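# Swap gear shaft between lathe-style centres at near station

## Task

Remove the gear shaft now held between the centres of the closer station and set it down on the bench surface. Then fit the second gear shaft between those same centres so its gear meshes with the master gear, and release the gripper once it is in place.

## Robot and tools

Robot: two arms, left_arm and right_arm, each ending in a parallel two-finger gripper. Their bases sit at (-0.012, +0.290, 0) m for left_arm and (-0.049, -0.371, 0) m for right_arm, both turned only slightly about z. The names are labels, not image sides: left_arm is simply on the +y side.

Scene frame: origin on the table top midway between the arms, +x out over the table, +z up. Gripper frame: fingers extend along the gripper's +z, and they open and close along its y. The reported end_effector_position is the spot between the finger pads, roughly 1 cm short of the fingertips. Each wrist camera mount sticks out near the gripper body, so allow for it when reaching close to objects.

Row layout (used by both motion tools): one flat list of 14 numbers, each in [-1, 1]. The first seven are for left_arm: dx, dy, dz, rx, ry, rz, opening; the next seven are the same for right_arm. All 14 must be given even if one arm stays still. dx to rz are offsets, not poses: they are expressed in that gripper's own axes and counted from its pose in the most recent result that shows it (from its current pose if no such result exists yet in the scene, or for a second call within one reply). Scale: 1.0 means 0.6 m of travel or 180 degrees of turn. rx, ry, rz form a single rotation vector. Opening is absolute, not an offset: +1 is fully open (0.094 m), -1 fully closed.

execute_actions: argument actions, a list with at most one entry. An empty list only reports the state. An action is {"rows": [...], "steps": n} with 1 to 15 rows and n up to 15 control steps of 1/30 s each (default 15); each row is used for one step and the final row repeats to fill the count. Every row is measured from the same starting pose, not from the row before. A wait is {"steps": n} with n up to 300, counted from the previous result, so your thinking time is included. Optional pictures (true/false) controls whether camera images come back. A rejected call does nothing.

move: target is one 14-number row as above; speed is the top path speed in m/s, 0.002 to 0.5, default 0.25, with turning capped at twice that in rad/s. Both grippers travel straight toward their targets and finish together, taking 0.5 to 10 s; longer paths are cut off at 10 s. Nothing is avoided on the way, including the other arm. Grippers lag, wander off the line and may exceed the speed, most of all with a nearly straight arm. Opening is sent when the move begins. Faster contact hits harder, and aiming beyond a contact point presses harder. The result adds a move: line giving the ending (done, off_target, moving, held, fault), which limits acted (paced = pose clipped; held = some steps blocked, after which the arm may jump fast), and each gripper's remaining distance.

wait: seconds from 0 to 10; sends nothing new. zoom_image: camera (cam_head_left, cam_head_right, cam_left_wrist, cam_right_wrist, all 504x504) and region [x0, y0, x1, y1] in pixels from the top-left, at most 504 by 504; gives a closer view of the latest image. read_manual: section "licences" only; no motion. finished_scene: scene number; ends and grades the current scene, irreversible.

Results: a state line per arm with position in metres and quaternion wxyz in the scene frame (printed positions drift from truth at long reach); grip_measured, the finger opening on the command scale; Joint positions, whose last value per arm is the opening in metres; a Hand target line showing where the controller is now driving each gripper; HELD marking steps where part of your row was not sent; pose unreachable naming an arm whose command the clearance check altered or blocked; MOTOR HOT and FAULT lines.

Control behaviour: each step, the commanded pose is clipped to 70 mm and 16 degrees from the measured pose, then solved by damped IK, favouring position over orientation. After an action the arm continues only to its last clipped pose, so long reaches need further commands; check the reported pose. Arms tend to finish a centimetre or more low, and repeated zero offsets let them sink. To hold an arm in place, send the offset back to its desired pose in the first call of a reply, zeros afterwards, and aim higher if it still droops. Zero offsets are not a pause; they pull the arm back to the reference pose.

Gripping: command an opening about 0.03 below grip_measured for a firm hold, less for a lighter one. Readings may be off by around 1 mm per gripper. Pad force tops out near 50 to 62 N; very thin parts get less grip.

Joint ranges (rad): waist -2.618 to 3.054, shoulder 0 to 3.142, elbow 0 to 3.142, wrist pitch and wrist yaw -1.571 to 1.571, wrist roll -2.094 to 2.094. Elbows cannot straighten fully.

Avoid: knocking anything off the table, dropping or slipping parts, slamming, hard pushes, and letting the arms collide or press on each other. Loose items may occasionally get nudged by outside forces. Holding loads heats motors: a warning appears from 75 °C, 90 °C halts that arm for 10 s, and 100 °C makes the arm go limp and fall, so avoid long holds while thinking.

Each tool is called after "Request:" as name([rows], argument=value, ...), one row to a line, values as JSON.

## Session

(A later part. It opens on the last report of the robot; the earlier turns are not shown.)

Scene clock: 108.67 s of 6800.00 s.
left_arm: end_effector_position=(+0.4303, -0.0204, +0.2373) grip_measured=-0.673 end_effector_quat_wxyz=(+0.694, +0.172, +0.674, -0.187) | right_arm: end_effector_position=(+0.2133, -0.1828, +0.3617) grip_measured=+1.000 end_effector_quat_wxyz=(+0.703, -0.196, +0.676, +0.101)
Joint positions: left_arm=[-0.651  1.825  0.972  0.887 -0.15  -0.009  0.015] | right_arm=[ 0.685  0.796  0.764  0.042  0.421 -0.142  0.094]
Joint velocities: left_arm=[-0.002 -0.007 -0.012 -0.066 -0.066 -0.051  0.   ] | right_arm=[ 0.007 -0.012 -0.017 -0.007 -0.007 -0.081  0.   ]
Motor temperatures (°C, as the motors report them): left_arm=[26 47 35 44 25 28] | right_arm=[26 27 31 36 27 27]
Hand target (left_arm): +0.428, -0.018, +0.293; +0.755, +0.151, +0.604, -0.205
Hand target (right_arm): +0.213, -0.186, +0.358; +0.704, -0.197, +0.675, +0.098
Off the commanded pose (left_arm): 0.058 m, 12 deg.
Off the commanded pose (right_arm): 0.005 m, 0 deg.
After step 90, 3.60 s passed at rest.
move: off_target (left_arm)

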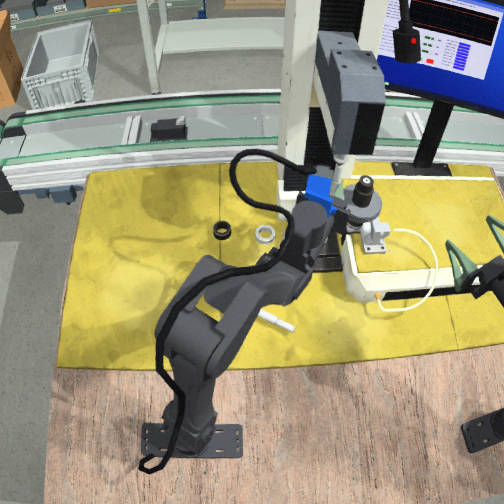

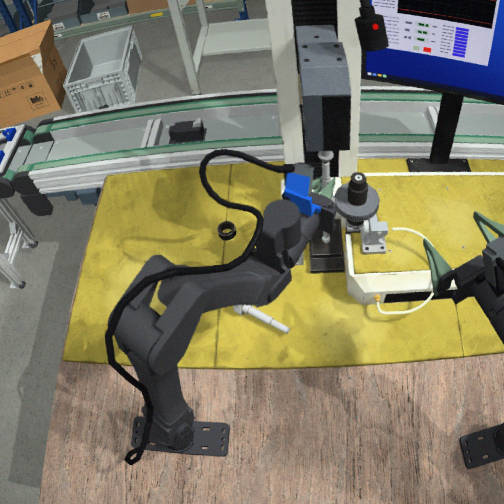

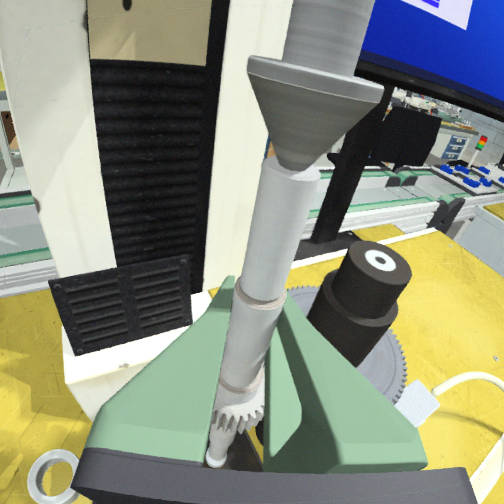

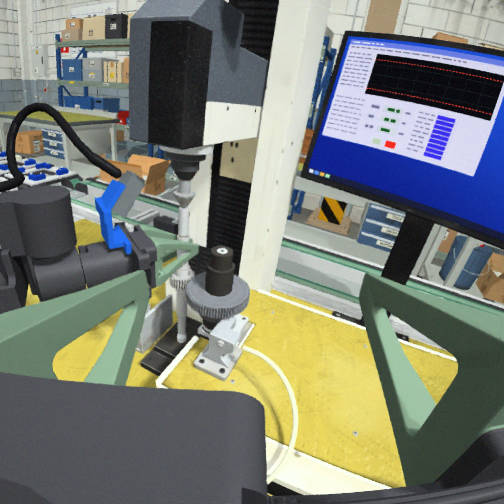

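Request:
execute_actions([
  {"rows":[[-0.12,0,-0.02,0,-0.09,0,-0.75,0,0,0,0,0,0,1]],"steps":15},
], pictures=false)

Request:
execute_actions([
  {"rows":[[-0.12,0,-0.02,0,-0.09,0,-0.75,0,0,0,0,0,0,1]],"steps":15},
])

Request:
zoom_image(camera="cam_right_wrist", region=[130, 140, 260, 370])

Scene clock: 117.97 s of 6800.00 s.
left_arm: end_effector_position=(+0.4292, -0.0198, +0.2380) grip_measured=-0.673 end_effector_quat_wxyz=(+0.706, +0.170, +0.661, -0.190) | right_arm: end_effector_position=(+0.2133, -0.1827, +0.3621) grip_measured=+1.000 end_effector_quat_wxyz=(+0.704, -0.195, +0.676, +0.102)
Joint positions: left_arm=[-0.651  1.842  0.954  0.957 -0.148 -0.001  0.015] | right_arm=[ 0.685  0.796  0.764  0.044  0.421 -0.143  0.094]
Joint velocities: left_arm=[ 0.007 -0.007 -0.012  0.037 -0.022  0.022 -0.   ] | right_arm=[-0.012 -0.007  0.007  0.051  0.022 -0.081  0.   ]
Motor temperatures (°C, as the motors report them): left_arm=[26 47 36 52 25 28] | right_arm=[27 27 30 36 27 27]
Hand target (left_arm): +0.416, -0.011, +0.306; +0.777, +0.144, +0.576, -0.210
Hand target (right_arm): +0.213, -0.183, +0.362; +0.703, -0.195, +0.676, +0.101
Off the commanded pose (left_arm): 0.072 m, 14 deg.
Off the commanded pose (right_arm): 0.000 m, 0 deg.
Steps of this call (steps 1 to 90: nothing new was sent; then 5.80 s passed at rest; steps 91 to 105: all 15 steps of this action). Readings (end_effector_position):
91: left_arm (+0.4296, -0.0199, +0.2369) | right_arm (+0.2133, -0.1827, +0.3621)
92: left_arm (+0.4293, -0.0200, +0.2375) | right_arm (+0.2133, -0.1827, +0.3621)
94: left_arm (+0.4292, -0.0199, +0.2375) | right_arm (+0.2133, -0.1827, +0.3621)
98: left_arm (+0.4292, -0.0199, +0.2376) | right_arm (+0.2133, -0.1827, +0.3621)
105: the state above

Scene clock: 118.47 s of 6800.00 s.
left_arm: end_effector_position=(+0.4287, -0.0197, +0.2381) grip_measured=-0.673 end_effector_quat_wxyz=(+0.716, +0.167, +0.650, -0.193) | right_arm: end_effector_position=(+0.2133, -0.1827, +0.3621) grip_measured=+1.000 end_effector_quat_wxyz=(+0.704, -0.195, +0.676, +0.102)
Joint positions: left_arm=[-0.651  1.861  0.943  1.017 -0.147  0.004  0.015] | right_arm=[ 0.685  0.796  0.764  0.044  0.421 -0.143  0.094]
Joint velocities: left_arm=[ 0.007  0.007 -0.007  0.037  0.022  0.007 -0.002] | right_arm=[-0.002  0.007 -0.017 -0.022  0.037 -0.007  0.   ]
Motor temperatures (°C, as the motors report them): left_arm=[26 48 35 53 25 28] | right_arm=[27 27 30 36 27 27]
Hand target (left_arm): +0.413, -0.010, +0.306; +0.786, +0.142, +0.563, -0.212
Hand target (right_arm): +0.213, -0.183, +0.362; +0.704, -0.195, +0.676, +0.102
Off the commanded pose (left_arm): 0.073 m, 14 deg.
Off the commanded pose (right_arm): 0.000 m, 0 deg.
Steps of this call (steps 1 to 15: all 15 steps of this action). Readings (end_effector_position):
1: left_arm (+0.4289, -0.0197, +0.2376) | right_arm (+0.2133, -0.1827, +0.3621)
2: left_arm (+0.4289, -0.0198, +0.2375) | right_arm (+0.2133, -0.1827, +0.3621)
4: left_arm (+0.4288, -0.0197, +0.2379) | right_arm (+0.2133, -0.1827, +0.3621)
8: left_arm (+0.4287, -0.0196, +0.2382) | right_arm (+0.2133, -0.1827, +0.3621)
15: the state above

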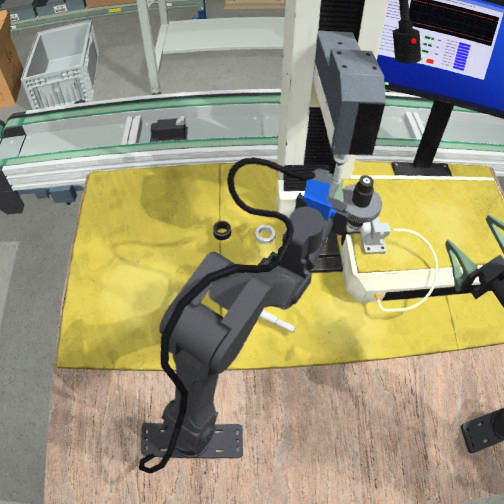

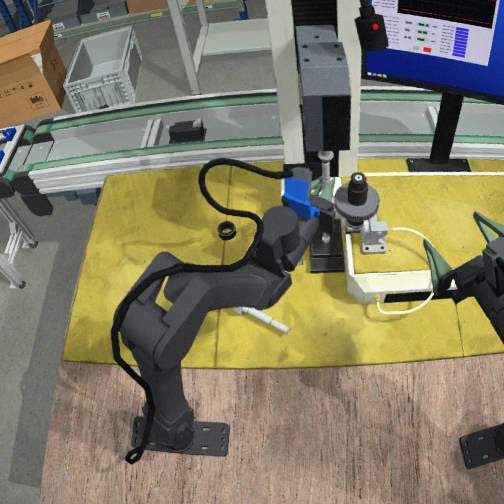

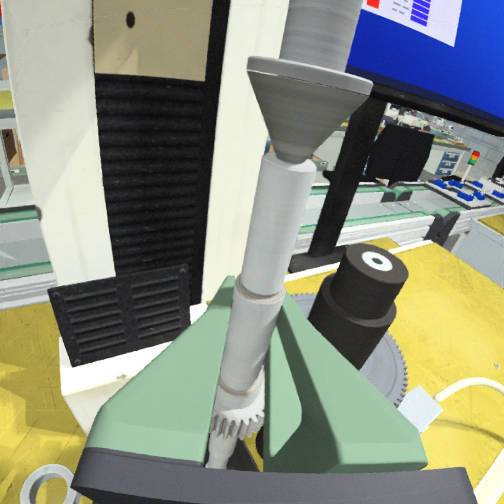

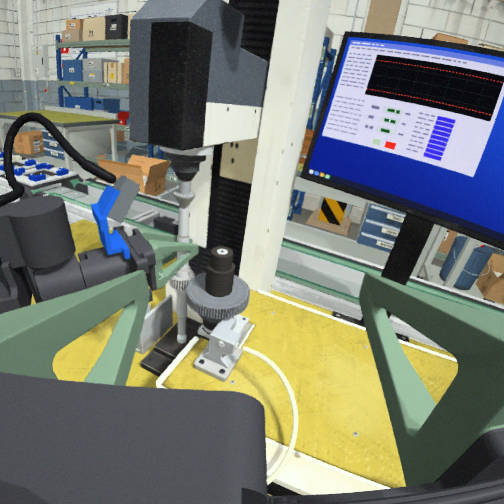

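Region (130, 140, 260, 370) of cam_right_wrist's 504x504 image, scaled by 2.191, with more detail than that image has; it fills the left 285 columns of this view, and the rest is white.

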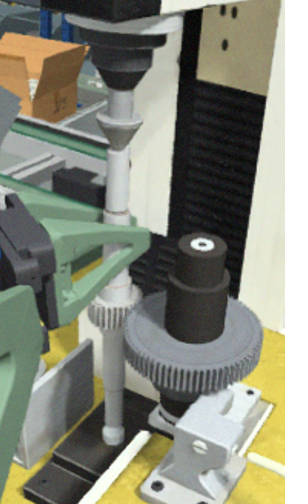

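Request:
move(target=[0,0,0,0,0,0,-0.75,0.09,0.061,0.3,-0.145,-0.05,0,-0.3], speed=0.15)

Scene clock: 136.93 s of 6800.00 s.
left_arm: end_effector_position=(+0.4291, -0.0199, +0.2351) grip_measured=-0.673 end_effector_quat_wxyz=(+0.713, +0.167, +0.653, -0.193) | right_arm: end_effector_position=(+0.3618, -0.0819, +0.2859) grip_measured=-0.298 end_effector_quat_wxyz=(+0.680, -0.344, +0.591, +0.264)
Joint positions: left_arm=[-0.651  1.864  0.943  1.012 -0.148  0.     0.015] | right_arm=[ 0.3    1.646  0.943  0.775 -0.436 -0.126  0.033]
Joint velocities: left_arm=[-0.007 -0.002 -0.007 -0.022  0.007 -0.037  0.   ] | right_arm=[-0.007 -0.002 -0.012  0.051 -0.022  0.037 -0.   ]
Motor temperatures (°C, as the motors report them): left_arm=[26 53 33 63 25 28] | right_arm=[27 28 32 37 27 27]
Hand target (left_arm): +0.429, -0.020, +0.238; +0.716, +0.167, +0.650, -0.193
Hand target (right_arm): +0.367, -0.083, +0.304; +0.694, -0.340, +0.576, +0.266
Off the commanded pose (left_arm): 0.003 m, 1 deg.
Off the commanded pose (right_arm): 0.020 m, 2 deg.
After step 90, 13.23 s passed at rest.
move: off_target (right_arm)

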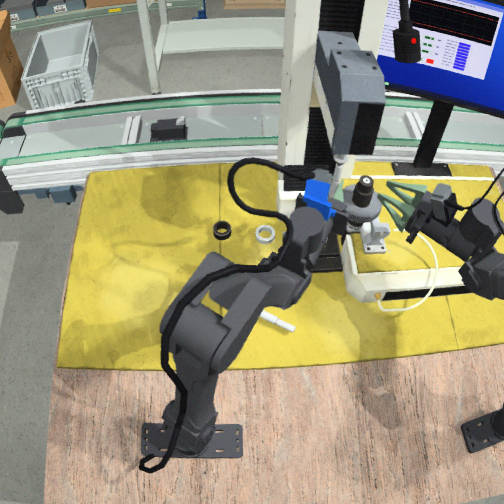

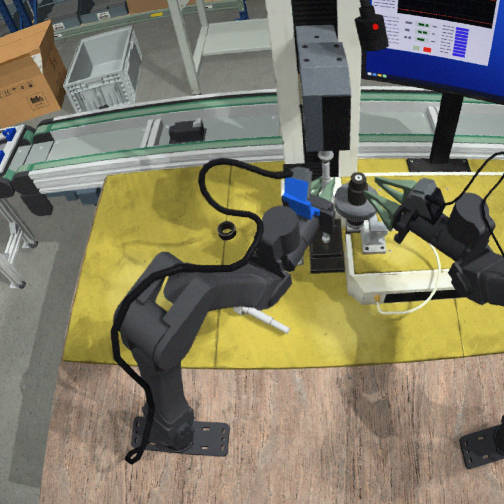

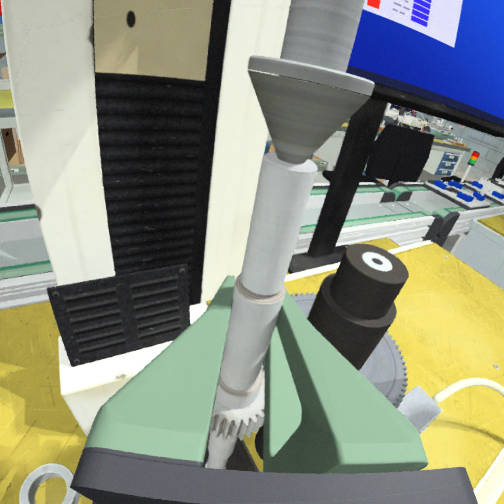

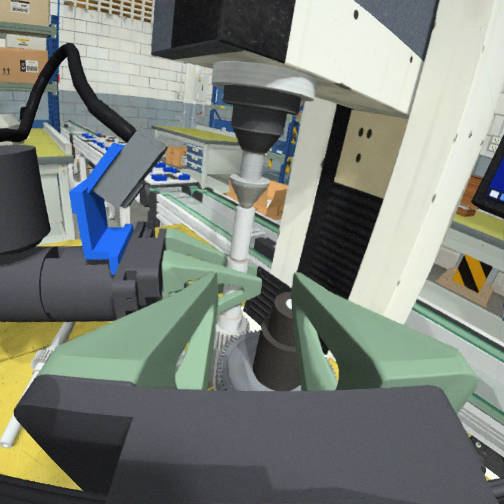

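Request:
move(target=[0,0,0,0,0,0,-0.75,-0.01,0.008,0.12,0,0,0,-0.3], speed=0.08)

Scene clock: 146.47 s of 6800.00 s.
left_arm: end_effector_position=(+0.4292, -0.0199, +0.2350) grip_measured=-0.673 end_effector_quat_wxyz=(+0.712, +0.167, +0.654, -0.193) | right_arm: end_effector_position=(+0.4001, -0.0283, +0.2894) grip_measured=-0.298 end_effector_quat_wxyz=(+0.679, -0.342, +0.592, +0.267)
Joint positions: left_arm=[-0.651  1.864  0.943  1.011 -0.148 -0.001  0.015] | right_arm=[ 0.378  1.852  1.207  0.713 -0.359 -0.126  0.033]
Joint velocities: left_arm=[-0.012  0.017 -0.002 -0.007 -0.037 -0.037  0.   ] | right_arm=[ 0.007 -0.002 -0.007 -0.007  0.007  0.022  0.   ]
Motor temperatures (°C, as the motors report them): left_arm=[26 51 33 57 25 28] | right_arm=[27 29 33 37 27 27]
Hand target (left_arm): +0.429, -0.020, +0.235; +0.713, +0.167, +0.653, -0.193
Hand target (right_arm): +0.402, -0.023, +0.296; +0.680, -0.344, +0.591, +0.264
Off the commanded pose (left_arm): 0.000 m, 0 deg.
Off the commanded pose (right_arm): 0.009 m, 0 deg.
After step 90, 5.23 s passed at rest.
move: done

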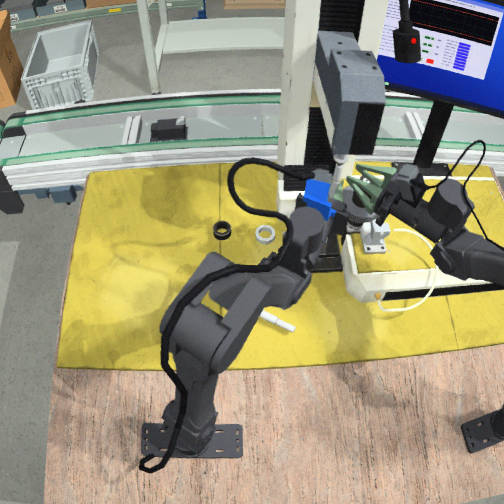

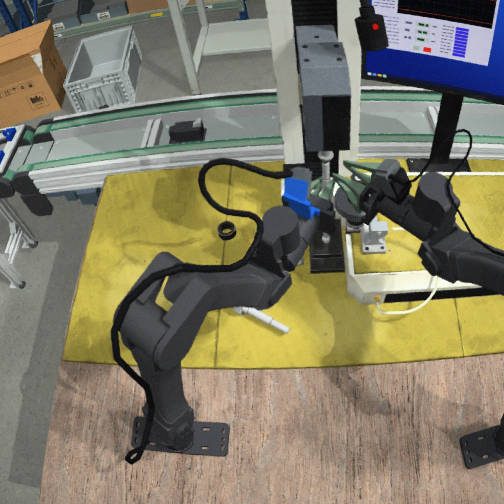

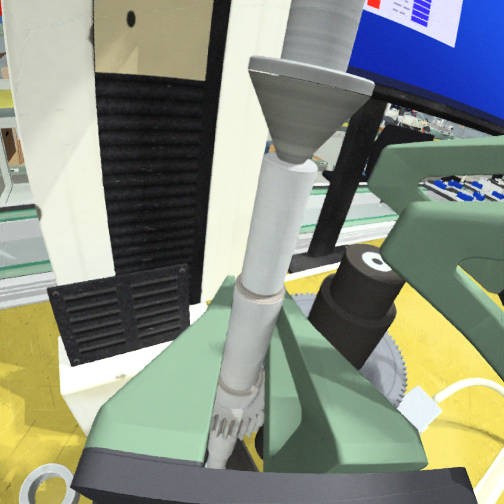

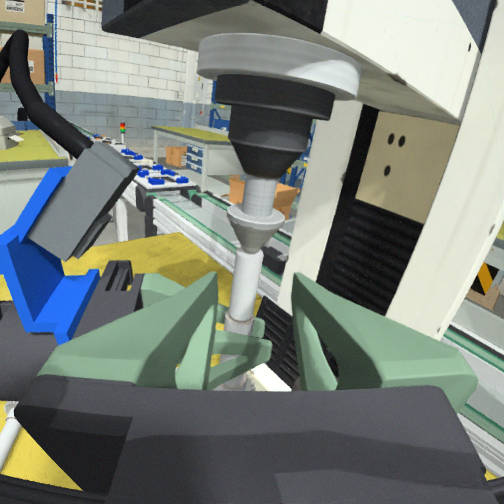

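Request:
move(target=[0,0,0,0,0,0,-0.75,-0.03,0.004,0.08,0,-0.03,0,-0.3], speed=0.04)

Scene clock: 152.83 s of 6800.00 s.
left_arm: end_effector_position=(+0.4292, -0.0199, +0.2350) grip_measured=-0.673 end_effector_quat_wxyz=(+0.712, +0.167, +0.654, -0.193) | right_arm: end_effector_position=(+0.4251, +0.0051, +0.2959) grip_measured=-0.298 end_effector_quat_wxyz=(+0.697, -0.335, +0.571, +0.277)
Joint positions: left_arm=[-0.651  1.864  0.943  1.011 -0.148 -0.001  0.015] | right_arm=[ 0.411  2.007  1.388  0.751 -0.334 -0.108  0.033]
Joint velocities: left_arm=[-0.017 -0.012  0.002 -0.051 -0.051 -0.007 -0.001] | right_arm=[-0.017 -0.002 -0.002  0.022  0.007  0.037 -0.   ]
Motor temperatures (°C, as the motors report them): left_arm=[26 49 33 55 25 28] | right_arm=[27 31 34 37 27 27]
Hand target (left_arm): +0.429, -0.020, +0.235; +0.712, +0.167, +0.654, -0.193
Hand target (right_arm): +0.425, +0.011, +0.310; +0.706, -0.329, +0.560, +0.282
Off the commanded pose (left_arm): 0.000 m, 0 deg.
Off the commanded pose (right_arm): 0.015 m, 2 deg.
After step 90, 1.77 s passed at rest.
move: off_target (right_arm)

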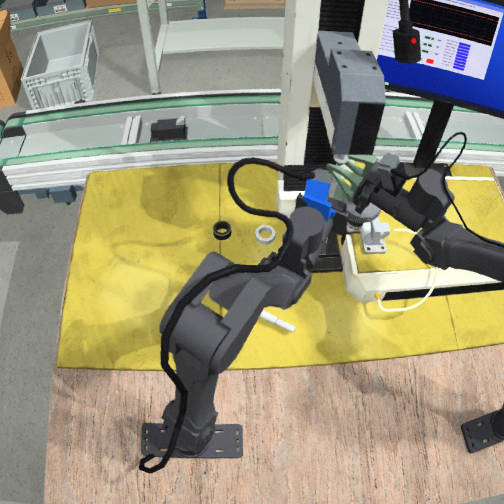

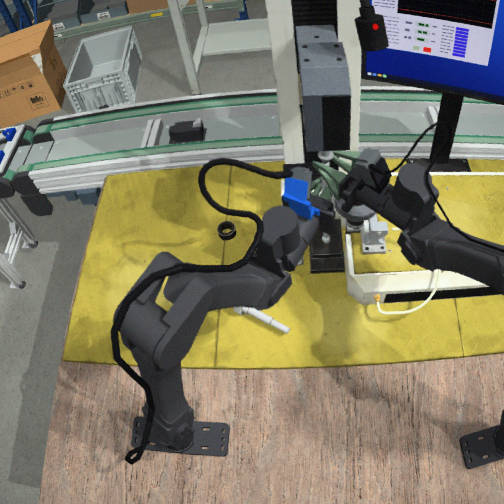

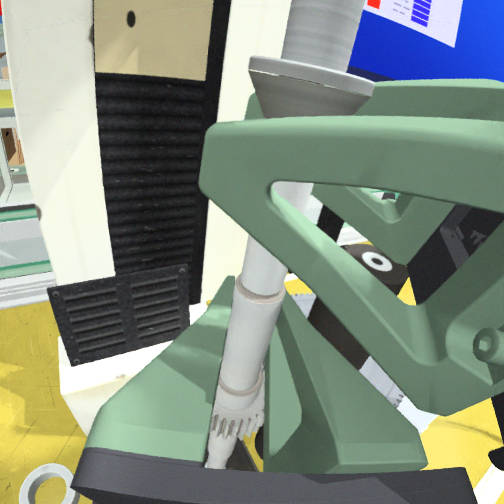

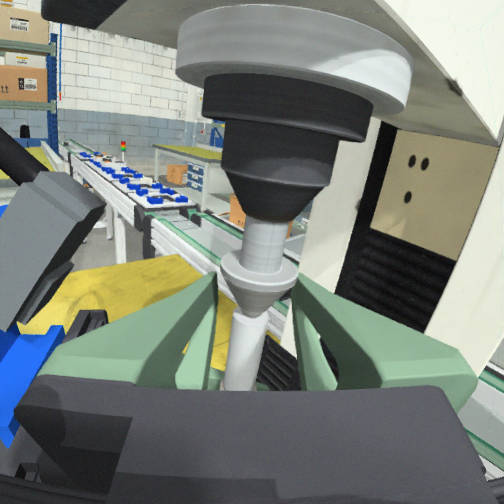

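Request:
move(target=[0,0,0,0,0,0,-0.75,0,0,0,0,0,0,-0.5])

Request:
move(target=[-0.04,0,0,0,-0.03,0,-0.75,-0.09,0,0,0,-0.07,0,-0.5], speed=0.03)

Scene clock: 160.67 s of 6800.00 s.
left_arm: end_effector_position=(+0.4292, -0.0199, +0.2350) grip_measured=-0.673 end_effector_quat_wxyz=(+0.712, +0.167, +0.654, -0.193) | right_arm: end_effector_position=(+0.4256, +0.0047, +0.2960) grip_measured=-0.498 end_effector_quat_wxyz=(+0.697, -0.333, +0.572, +0.276)
Joint positions: left_arm=[-0.651  1.864  0.943  1.011 -0.148 -0.001  0.015] | right_arm=[ 0.411  2.007  1.388  0.751 -0.33  -0.107  0.024]
Joint velocities: left_arm=[ 0.012  0.007 -0.007 -0.051  0.037 -0.022  0.001] | right_arm=[ 0.007  0.002 -0.007  0.051 -0.037 -0.022 -0.   ]
Motor temperatures (°C, as the motors report them): left_arm=[26 49 33 53 25 28] | right_arm=[27 32 34 37 27 27]
Hand target (left_arm): +0.429, -0.020, +0.235; +0.712, +0.167, +0.654, -0.193
Hand target (right_arm): +0.425, +0.005, +0.296; +0.696, -0.335, +0.571, +0.277
Off the commanded pose (left_arm): 0.000 m, 0 deg.
Off the commanded pose (right_arm): 0.001 m, 0 deg.
After step 90, 4.13 s passed at rest.
move: done

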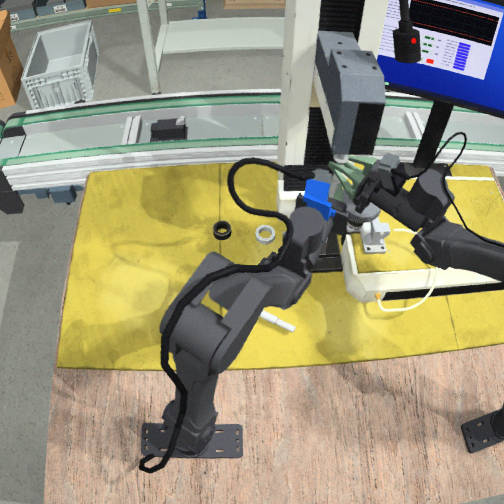

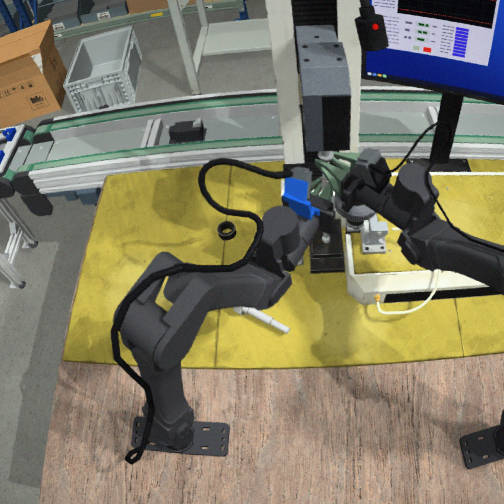

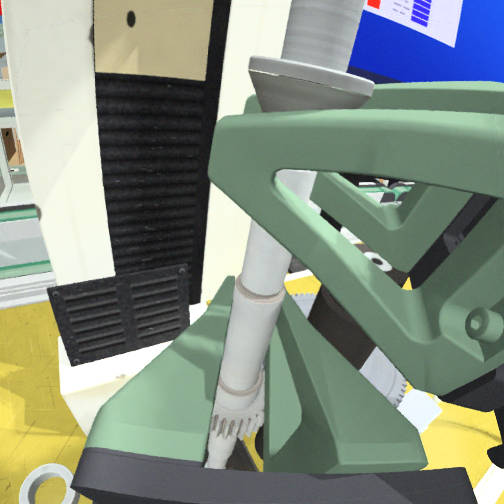

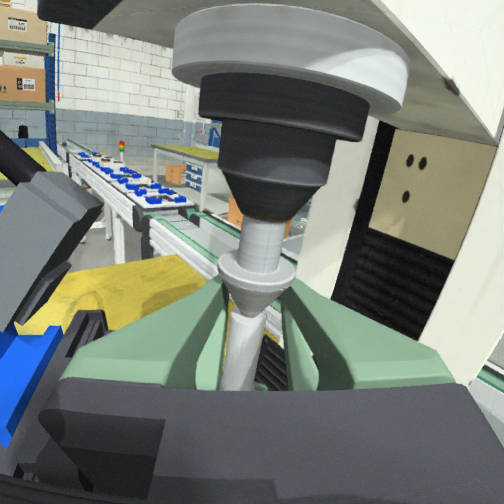

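Scene clock: 164.57 s of 6800.00 s.
left_arm: end_effector_position=(+0.4291, -0.0199, +0.2361) grip_measured=-0.673 end_effector_quat_wxyz=(+0.714, +0.167, +0.652, -0.194) | right_arm: end_effector_position=(+0.4265, +0.0066, +0.2997) grip_measured=-0.498 end_effector_quat_wxyz=(+0.709, -0.313, +0.556, +0.301)
Joint positions: left_arm=[-0.651  1.864  0.943  1.015 -0.148 -0.001  0.015] | right_arm=[ 0.411  2.041  1.388  0.851 -0.337 -0.046  0.024]
Joint velocities: left_arm=[ 0.012 -0.012  0.002  0.007 -0.022 -0.037 -0.001] | right_arm=[-0.002  0.012  0.022  0.037  0.037  0.051 -0.001]
Motor temperatures (°C, as the motors report them): left_arm=[26 49 33 53 25 28] | right_arm=[27 34 34 38 27 27]
Hand target (left_arm): +0.427, -0.018, +0.259; +0.741, +0.158, +0.621, -0.201
Hand target (right_arm): +0.414, +0.003, +0.348; +0.755, -0.302, +0.494, +0.309
Off the commanded pose (left_arm): 0.023 m, 5 deg.
Off the commanded pose (right_arm): 0.051 m, 9 deg.
move: off_target (left_arm, right_arm)

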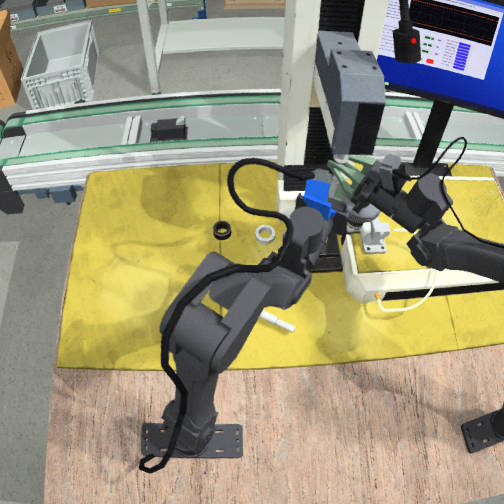

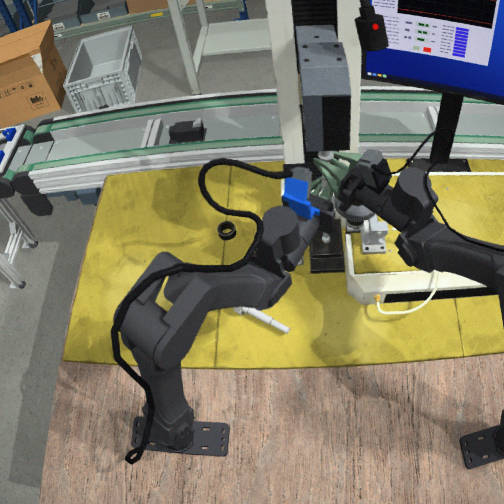

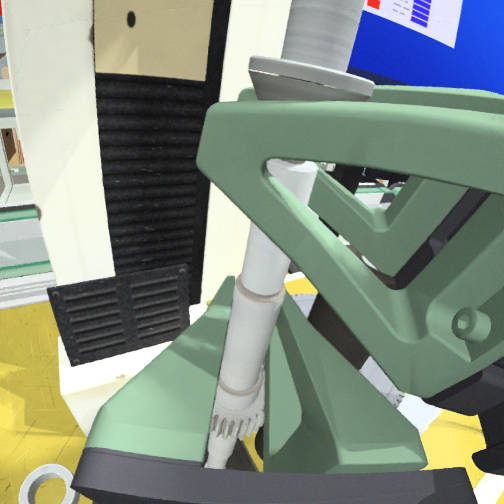

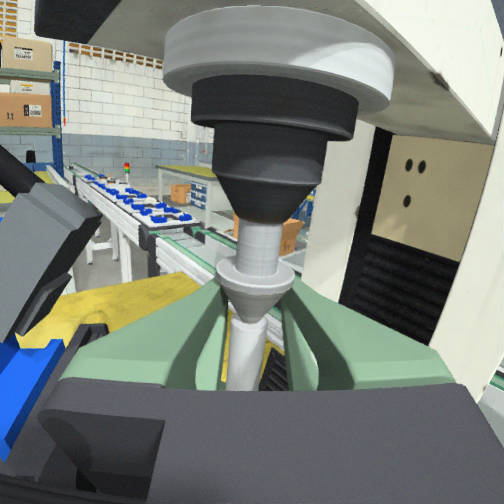

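Request:
move(target=[-0.11,0,0,0,-0.07,0,-0.75,-0.115,0,0.03,0,-0.04,0,-0.62], speed=0.04)

Scene clock: 172.20 s of 6800.00 s.
left_arm: end_effector_position=(+0.4290, -0.0197, +0.2376) grip_measured=-0.673 end_effector_quat_wxyz=(+0.716, +0.167, +0.650, -0.193) | right_arm: end_effector_position=(+0.4299, +0.0122, +0.2930) grip_measured=-0.616 end_effector_quat_wxyz=(+0.685, -0.311, +0.580, +0.313)
Joint positions: left_arm=[-0.651  1.864  0.943  1.021 -0.149  0.003  0.015] | right_arm=[ 0.414  2.046  1.424  0.765 -0.343 -0.015  0.018]
Joint velocities: left_arm=[-0.007 -0.002  0.002  0.051 -0.022 -0.022 -0.   ] | right_arm=[ 0.017  0.007 -0.007  0.022 -0.007  0.022  0.   ]
Motor temperatures (°C, as the motors report them): left_arm=[26 49 34 56 25 28] | right_arm=[27 36 34 40 27 27]
Hand target (left_arm): +0.421, -0.014, +0.299; +0.778, +0.144, +0.574, -0.211
Hand target (right_arm): +0.418, +0.009, +0.368; +0.742, -0.293, +0.511, +0.320
Off the commanded pose (left_arm): 0.064 m, 12 deg.
Off the commanded pose (right_arm): 0.078 m, 11 deg.
After step 90, 1.67 s passed at rest.
move: off_target (left_arm, right_arm)

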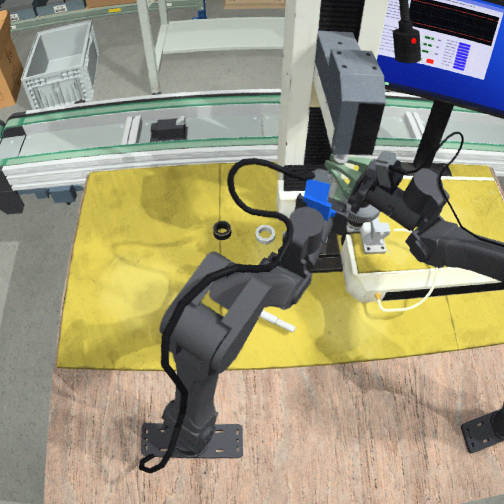

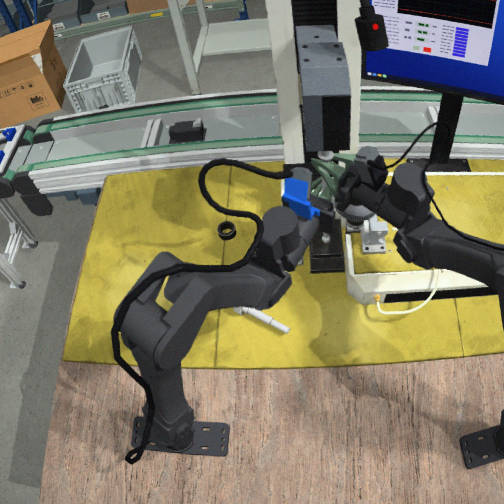

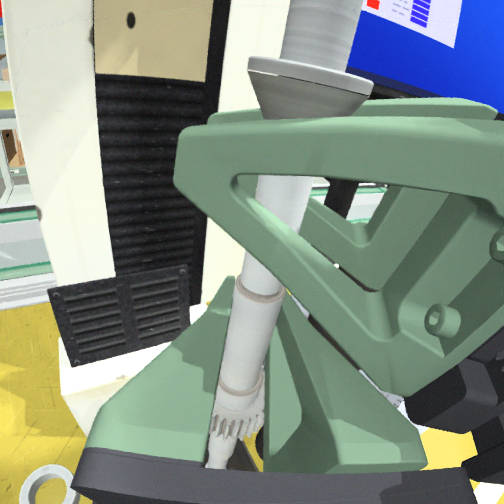

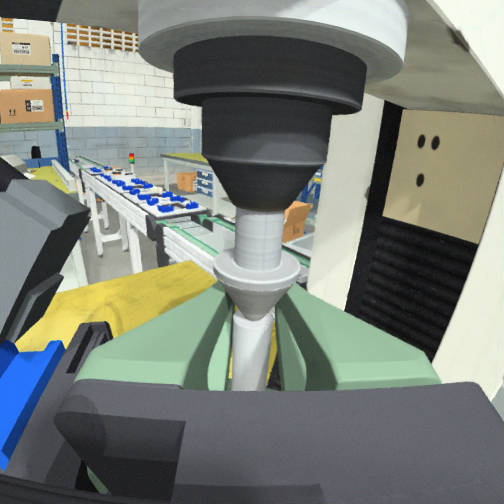

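Request:
move(target=[0,0,0,0,0,0,-0.75,0,0,0,0,0,0,-0.2])

Request:
move(target=[0.05,0,0,0,0.04,0,-0.75,-0.03,0,-0.3,0,0.1,0,-0.2], speed=0.08)

Request:
zoom_image(camera="cam_right_wrist", region=[100, 50, 400, 350])

Scene clock: 179.80 s of 6800.00 s.
left_arm: end_effector_position=(+0.4293, -0.0199, +0.2353) grip_measured=-0.673 end_effector_quat_wxyz=(+0.713, +0.167, +0.653, -0.193) | right_arm: end_effector_position=(+0.4334, +0.0078, +0.2949) grip_measured=-0.203 end_effector_quat_wxyz=(+0.690, -0.306, +0.579, +0.308)
Joint positions: left_arm=[-0.651  1.865  0.943  1.015 -0.149 -0.001  0.015] | right_arm=[ 0.407  2.047  1.424  0.774 -0.336 -0.016  0.037]
Joint velocities: left_arm=[0.012 0.007 0.002 0.037 0.022 0.007 0.   ] | right_arm=[-0.007  0.007 -0.002 -0.022  0.066  0.022 -0.   ]
Motor temperatures (°C, as the motors report them): left_arm=[26 51 35 61 25 28] | right_arm=[27 39 36 41 27 27]
Hand target (left_arm): +0.429, -0.020, +0.238; +0.716, +0.166, +0.650, -0.193
Hand target (right_arm): +0.430, +0.012, +0.293; +0.685, -0.311, +0.580, +0.313
Off the commanded pose (left_arm): 0.002 m, 0 deg.
Off the commanded pose (right_arm): 0.006 m, 1 deg.
After step 90, 3.90 s passed at rest.
move: done

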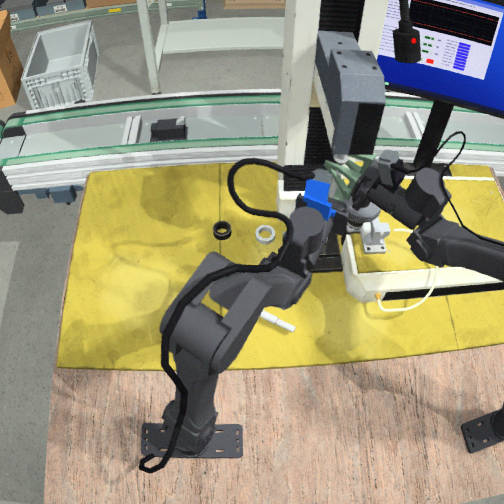

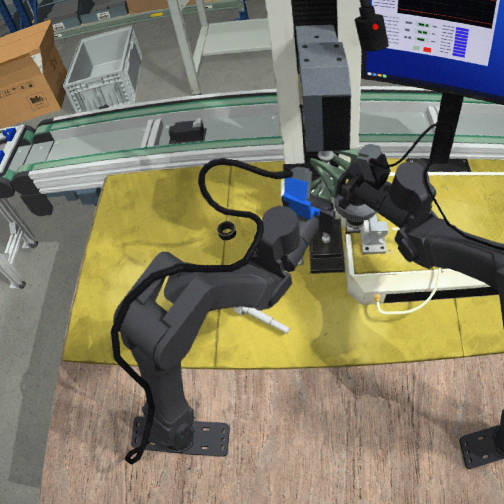

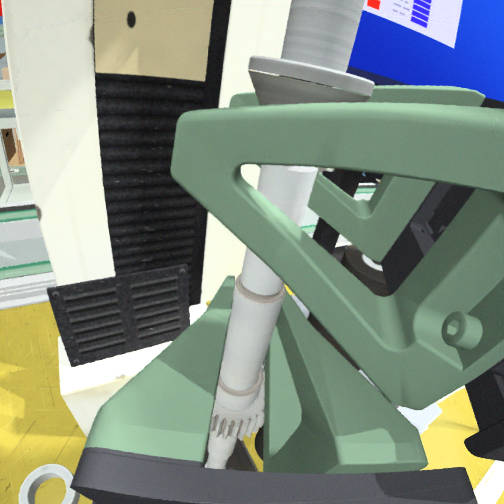

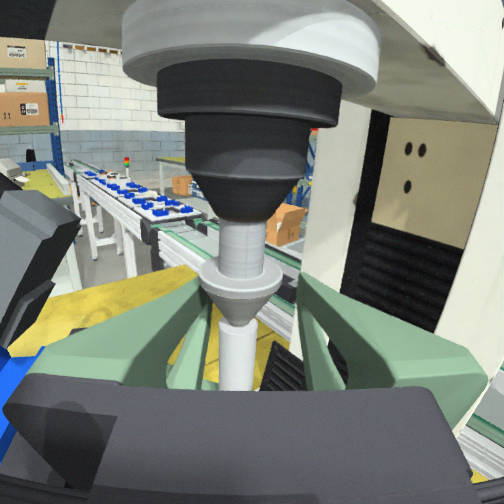

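Scene clock: 182.63 s of 6800.00 s.
left_arm: end_effector_position=(+0.4293, -0.0199, +0.2327) grip_measured=-0.673 end_effector_quat_wxyz=(+0.709, +0.167, +0.658, -0.193) | right_arm: end_effector_position=(+0.3243, -0.1283, +0.2978) grip_measured=-0.203 end_effector_quat_wxyz=(+0.601, -0.350, +0.670, +0.260)
Joint positions: left_arm=[-0.651  1.863  0.943  0.999 -0.149 -0.005  0.015] | right_arm=[ 0.218  1.361  0.953  0.245 -0.504 -0.152  0.037]
Joint velocities: left_arm=[ 0.002  0.002 -0.002 -0.022 -0.095  0.007  0.   ] | right_arm=[ 0.017  0.007  0.017 -0.051 -0.095 -0.051 -0.   ]
Motor temperatures (°C, as the motors report them): left_arm=[26 50 34 59 25 28] | right_arm=[27 38 35 40 27 27]
Hand target (left_arm): +0.430, -0.020, +0.206; +0.673, +0.178, +0.695, -0.181
Hand target (right_arm): +0.320, -0.133, +0.289; +0.590, -0.351, +0.679, +0.259
Off the commanded pose (left_arm): 0.027 m, 6 deg.
Off the commanded pose (right_arm): 0.012 m, 2 deg.
move: off_target (left_arm, right_arm)

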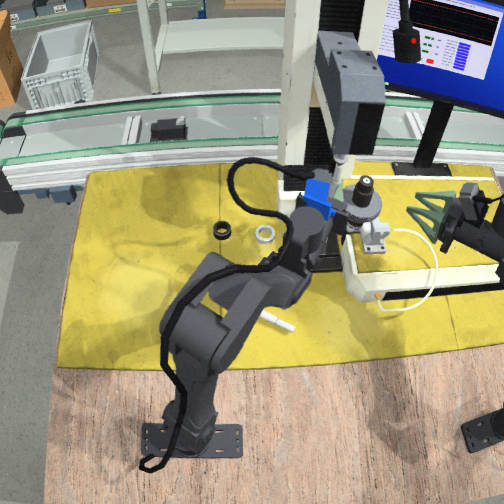

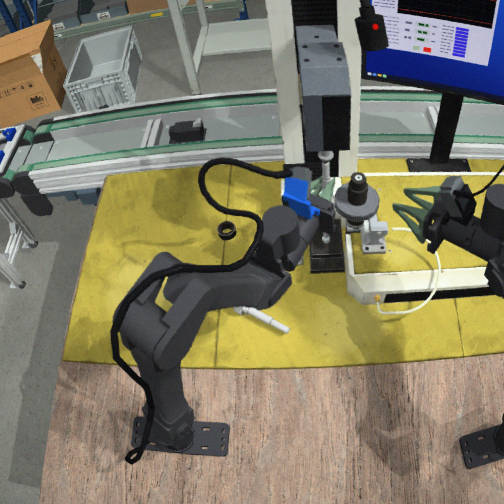

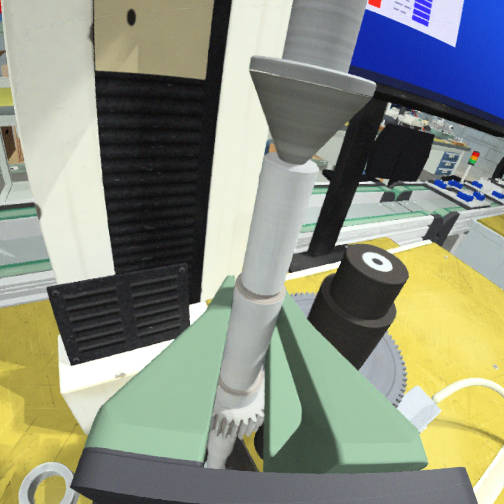

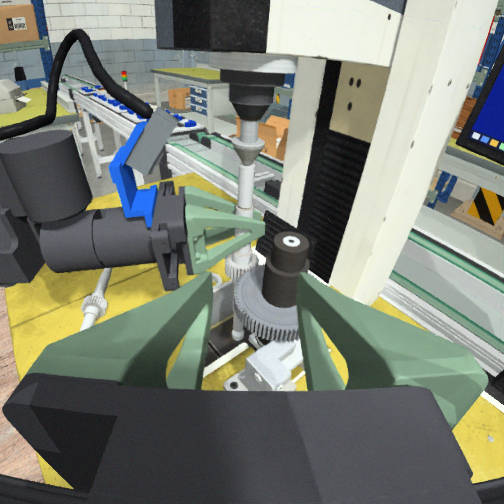

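Region (100, 50, 400, 350) of cam_right_wrist's 504x504 image, scaled by 1.680, with more detail than that image has.

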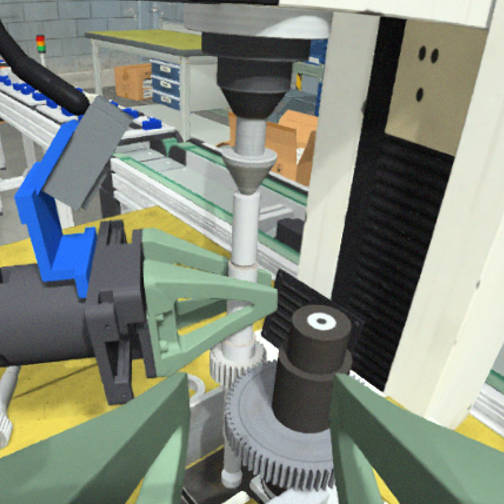

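Request:
move(target=[0.11,0,0,0,0.085,0,-0.75,0,0,0,0,0,0,-0.2], speed=0.04)

Scene clock: 189.30 s of 6800.00 s.
left_arm: end_effector_position=(+0.4296, -0.0201, +0.2311) grip_measured=-0.673 end_effector_quat_wxyz=(+0.698, +0.169, +0.669, -0.191) | right_arm: end_effector_position=(+0.3242, -0.1283, +0.2974) grip_measured=-0.203 end_effector_quat_wxyz=(+0.600, -0.350, +0.670, +0.260)
Joint positions: left_arm=[-0.651  1.846  0.953  0.94  -0.149 -0.013  0.015] | right_arm=[ 0.218  1.361  0.953  0.243 -0.505 -0.153  0.037]
Joint velocities: left_arm=[-0.022 -0.022 -0.002  0.007 -0.095  0.022  0.   ] | right_arm=[-0.002 -0.022  0.002 -0.037  0.051  0.081 -0.   ]
Motor temperatures (°C, as the motors report them): left_arm=[26 50 34 54 25 28] | right_arm=[27 36 34 40 27 27]
Hand target (left_arm): +0.428, -0.018, +0.169; +0.621, +0.189, +0.742, -0.167
Hand target (right_arm): +0.324, -0.128, +0.298; +0.601, -0.350, +0.670, +0.260
Off the commanded pose (left_arm): 0.064 m, 13 deg.
Off the commanded pose (right_arm): 0.000 m, 0 deg.
After step 90, 0.10 s passed at rest.
move: off_target (left_arm)

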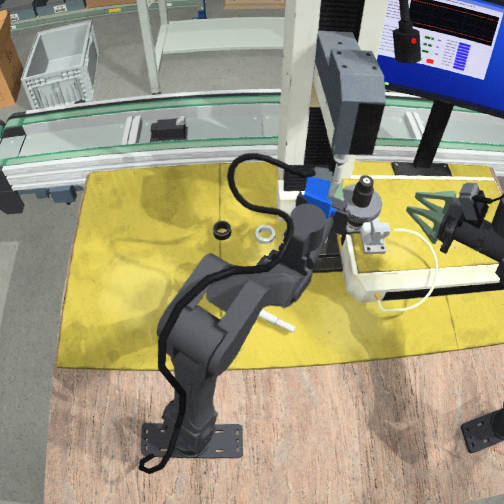

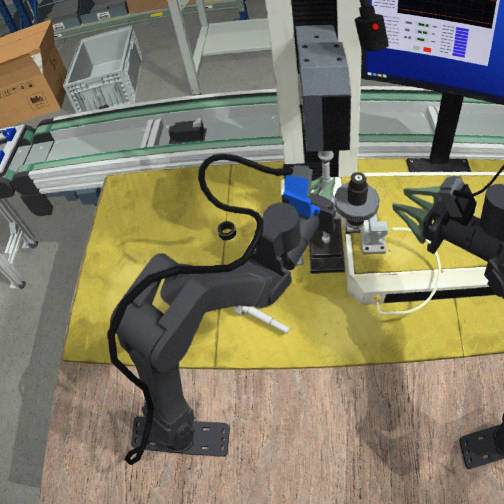

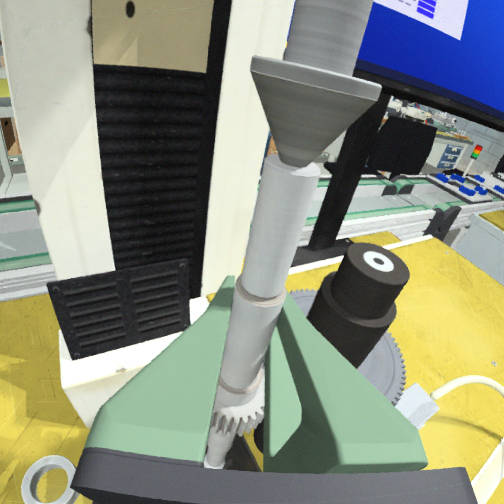

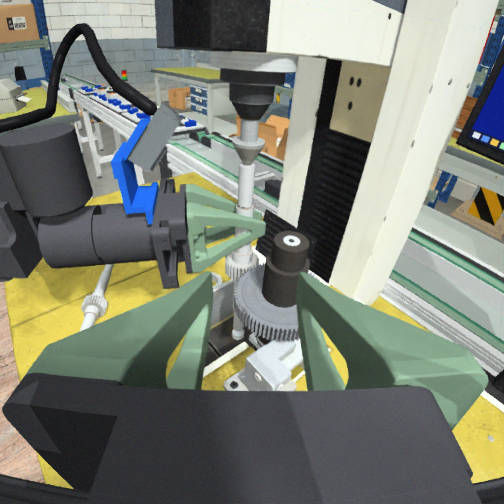

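Request:
move(target=[-0.004,0,0,0,0,0,-0.75,-0.1,0,-0.1,0.1,-0.2,0,-0.2])

Request:
zoom_image(camera="cam_head_left", region=[270, 0, 504, 180])

Request:
zoom_image(camera="cam_head_right", region=[250, 0, 484, 180])

Scene clock: 197.47 s of 6800.00 s.
left_arm: end_effector_position=(+0.4294, -0.0200, +0.2343) grip_measured=-0.673 end_effector_quat_wxyz=(+0.702, +0.168, +0.665, -0.192) | right_arm: end_effector_position=(+0.2903, -0.1670, +0.3750) grip_measured=-0.203 end_effector_quat_wxyz=(+0.830, -0.157, +0.478, +0.240)
Joint positions: left_arm=[-0.651  1.845  0.953  0.95  -0.149 -0.01   0.015] | right_arm=[ 0.339  1.343  0.592  1.269 -0.086  0.013  0.037]
Joint velocities: left_arm=[-0.007  0.002 -0.002  0.022  0.007 -0.066 -0.   ] | right_arm=[ 0.002 -0.012 -0.002  0.037 -0.051 -0.022  0.   ]
Motor temperatures (°C, as the motors report them): left_arm=[26 48 34 51 25 28] | right_arm=[27 34 34 39 27 27]
Hand target (left_arm): +0.429, -0.020, +0.233; +0.698, +0.169, +0.669, -0.191
Hand target (right_arm): +0.290, -0.164, +0.365; +0.824, -0.157, +0.487, +0.243
Off the commanded pose (left_arm): 0.001 m, 1 deg.
Off the commanded pose (right_arm): 0.010 m, 1 deg.
After step 90, 3.03 s passed at rest.
move: done

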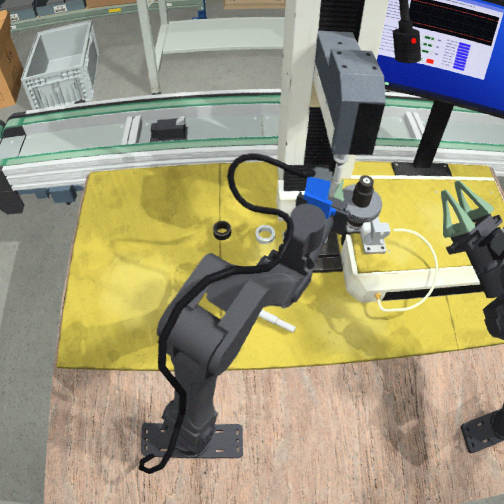

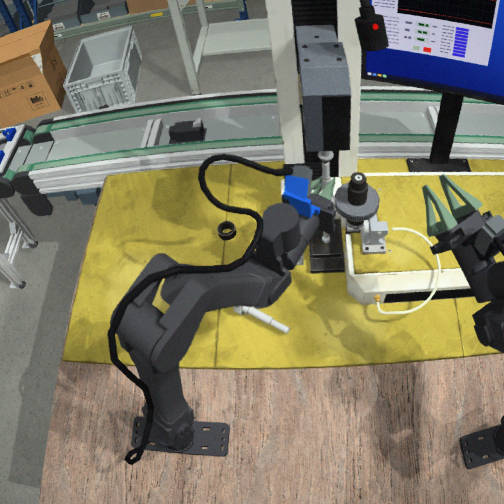

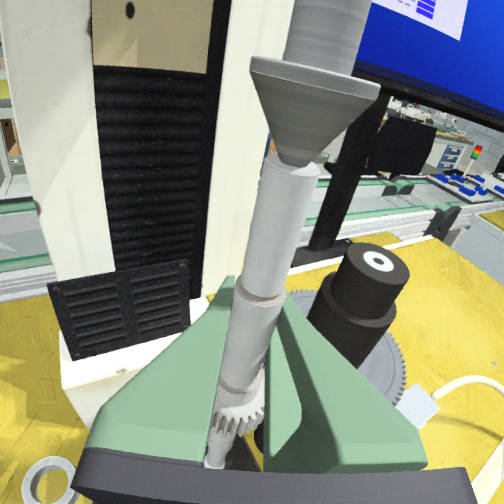

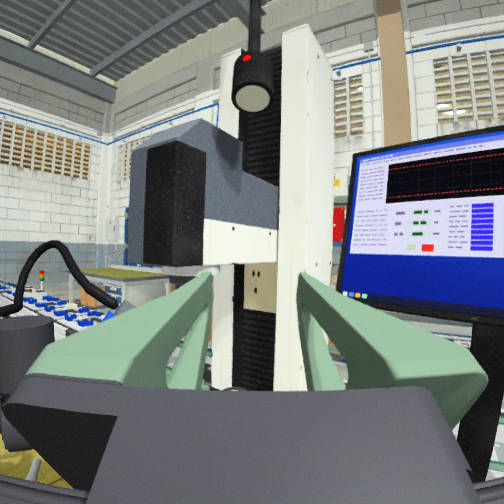

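Region (270, 0, 504, 180) of cam_head_left's 504x504 image, scaled by 2.154, with more detail than that image has; it fills the top 388 rows of this view, and the rest is white.

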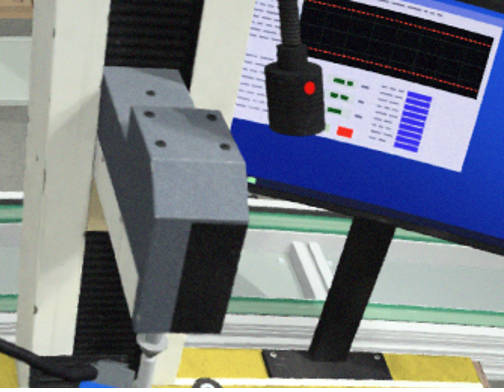

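Region (250, 0, 484, 180) of cam_head_right's 504x504 image, scaled by 2.154, with more detail than that image has; it fills the top 388 rows of this view, and the rest is white.

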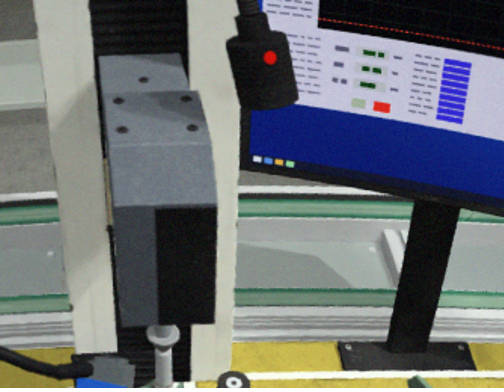

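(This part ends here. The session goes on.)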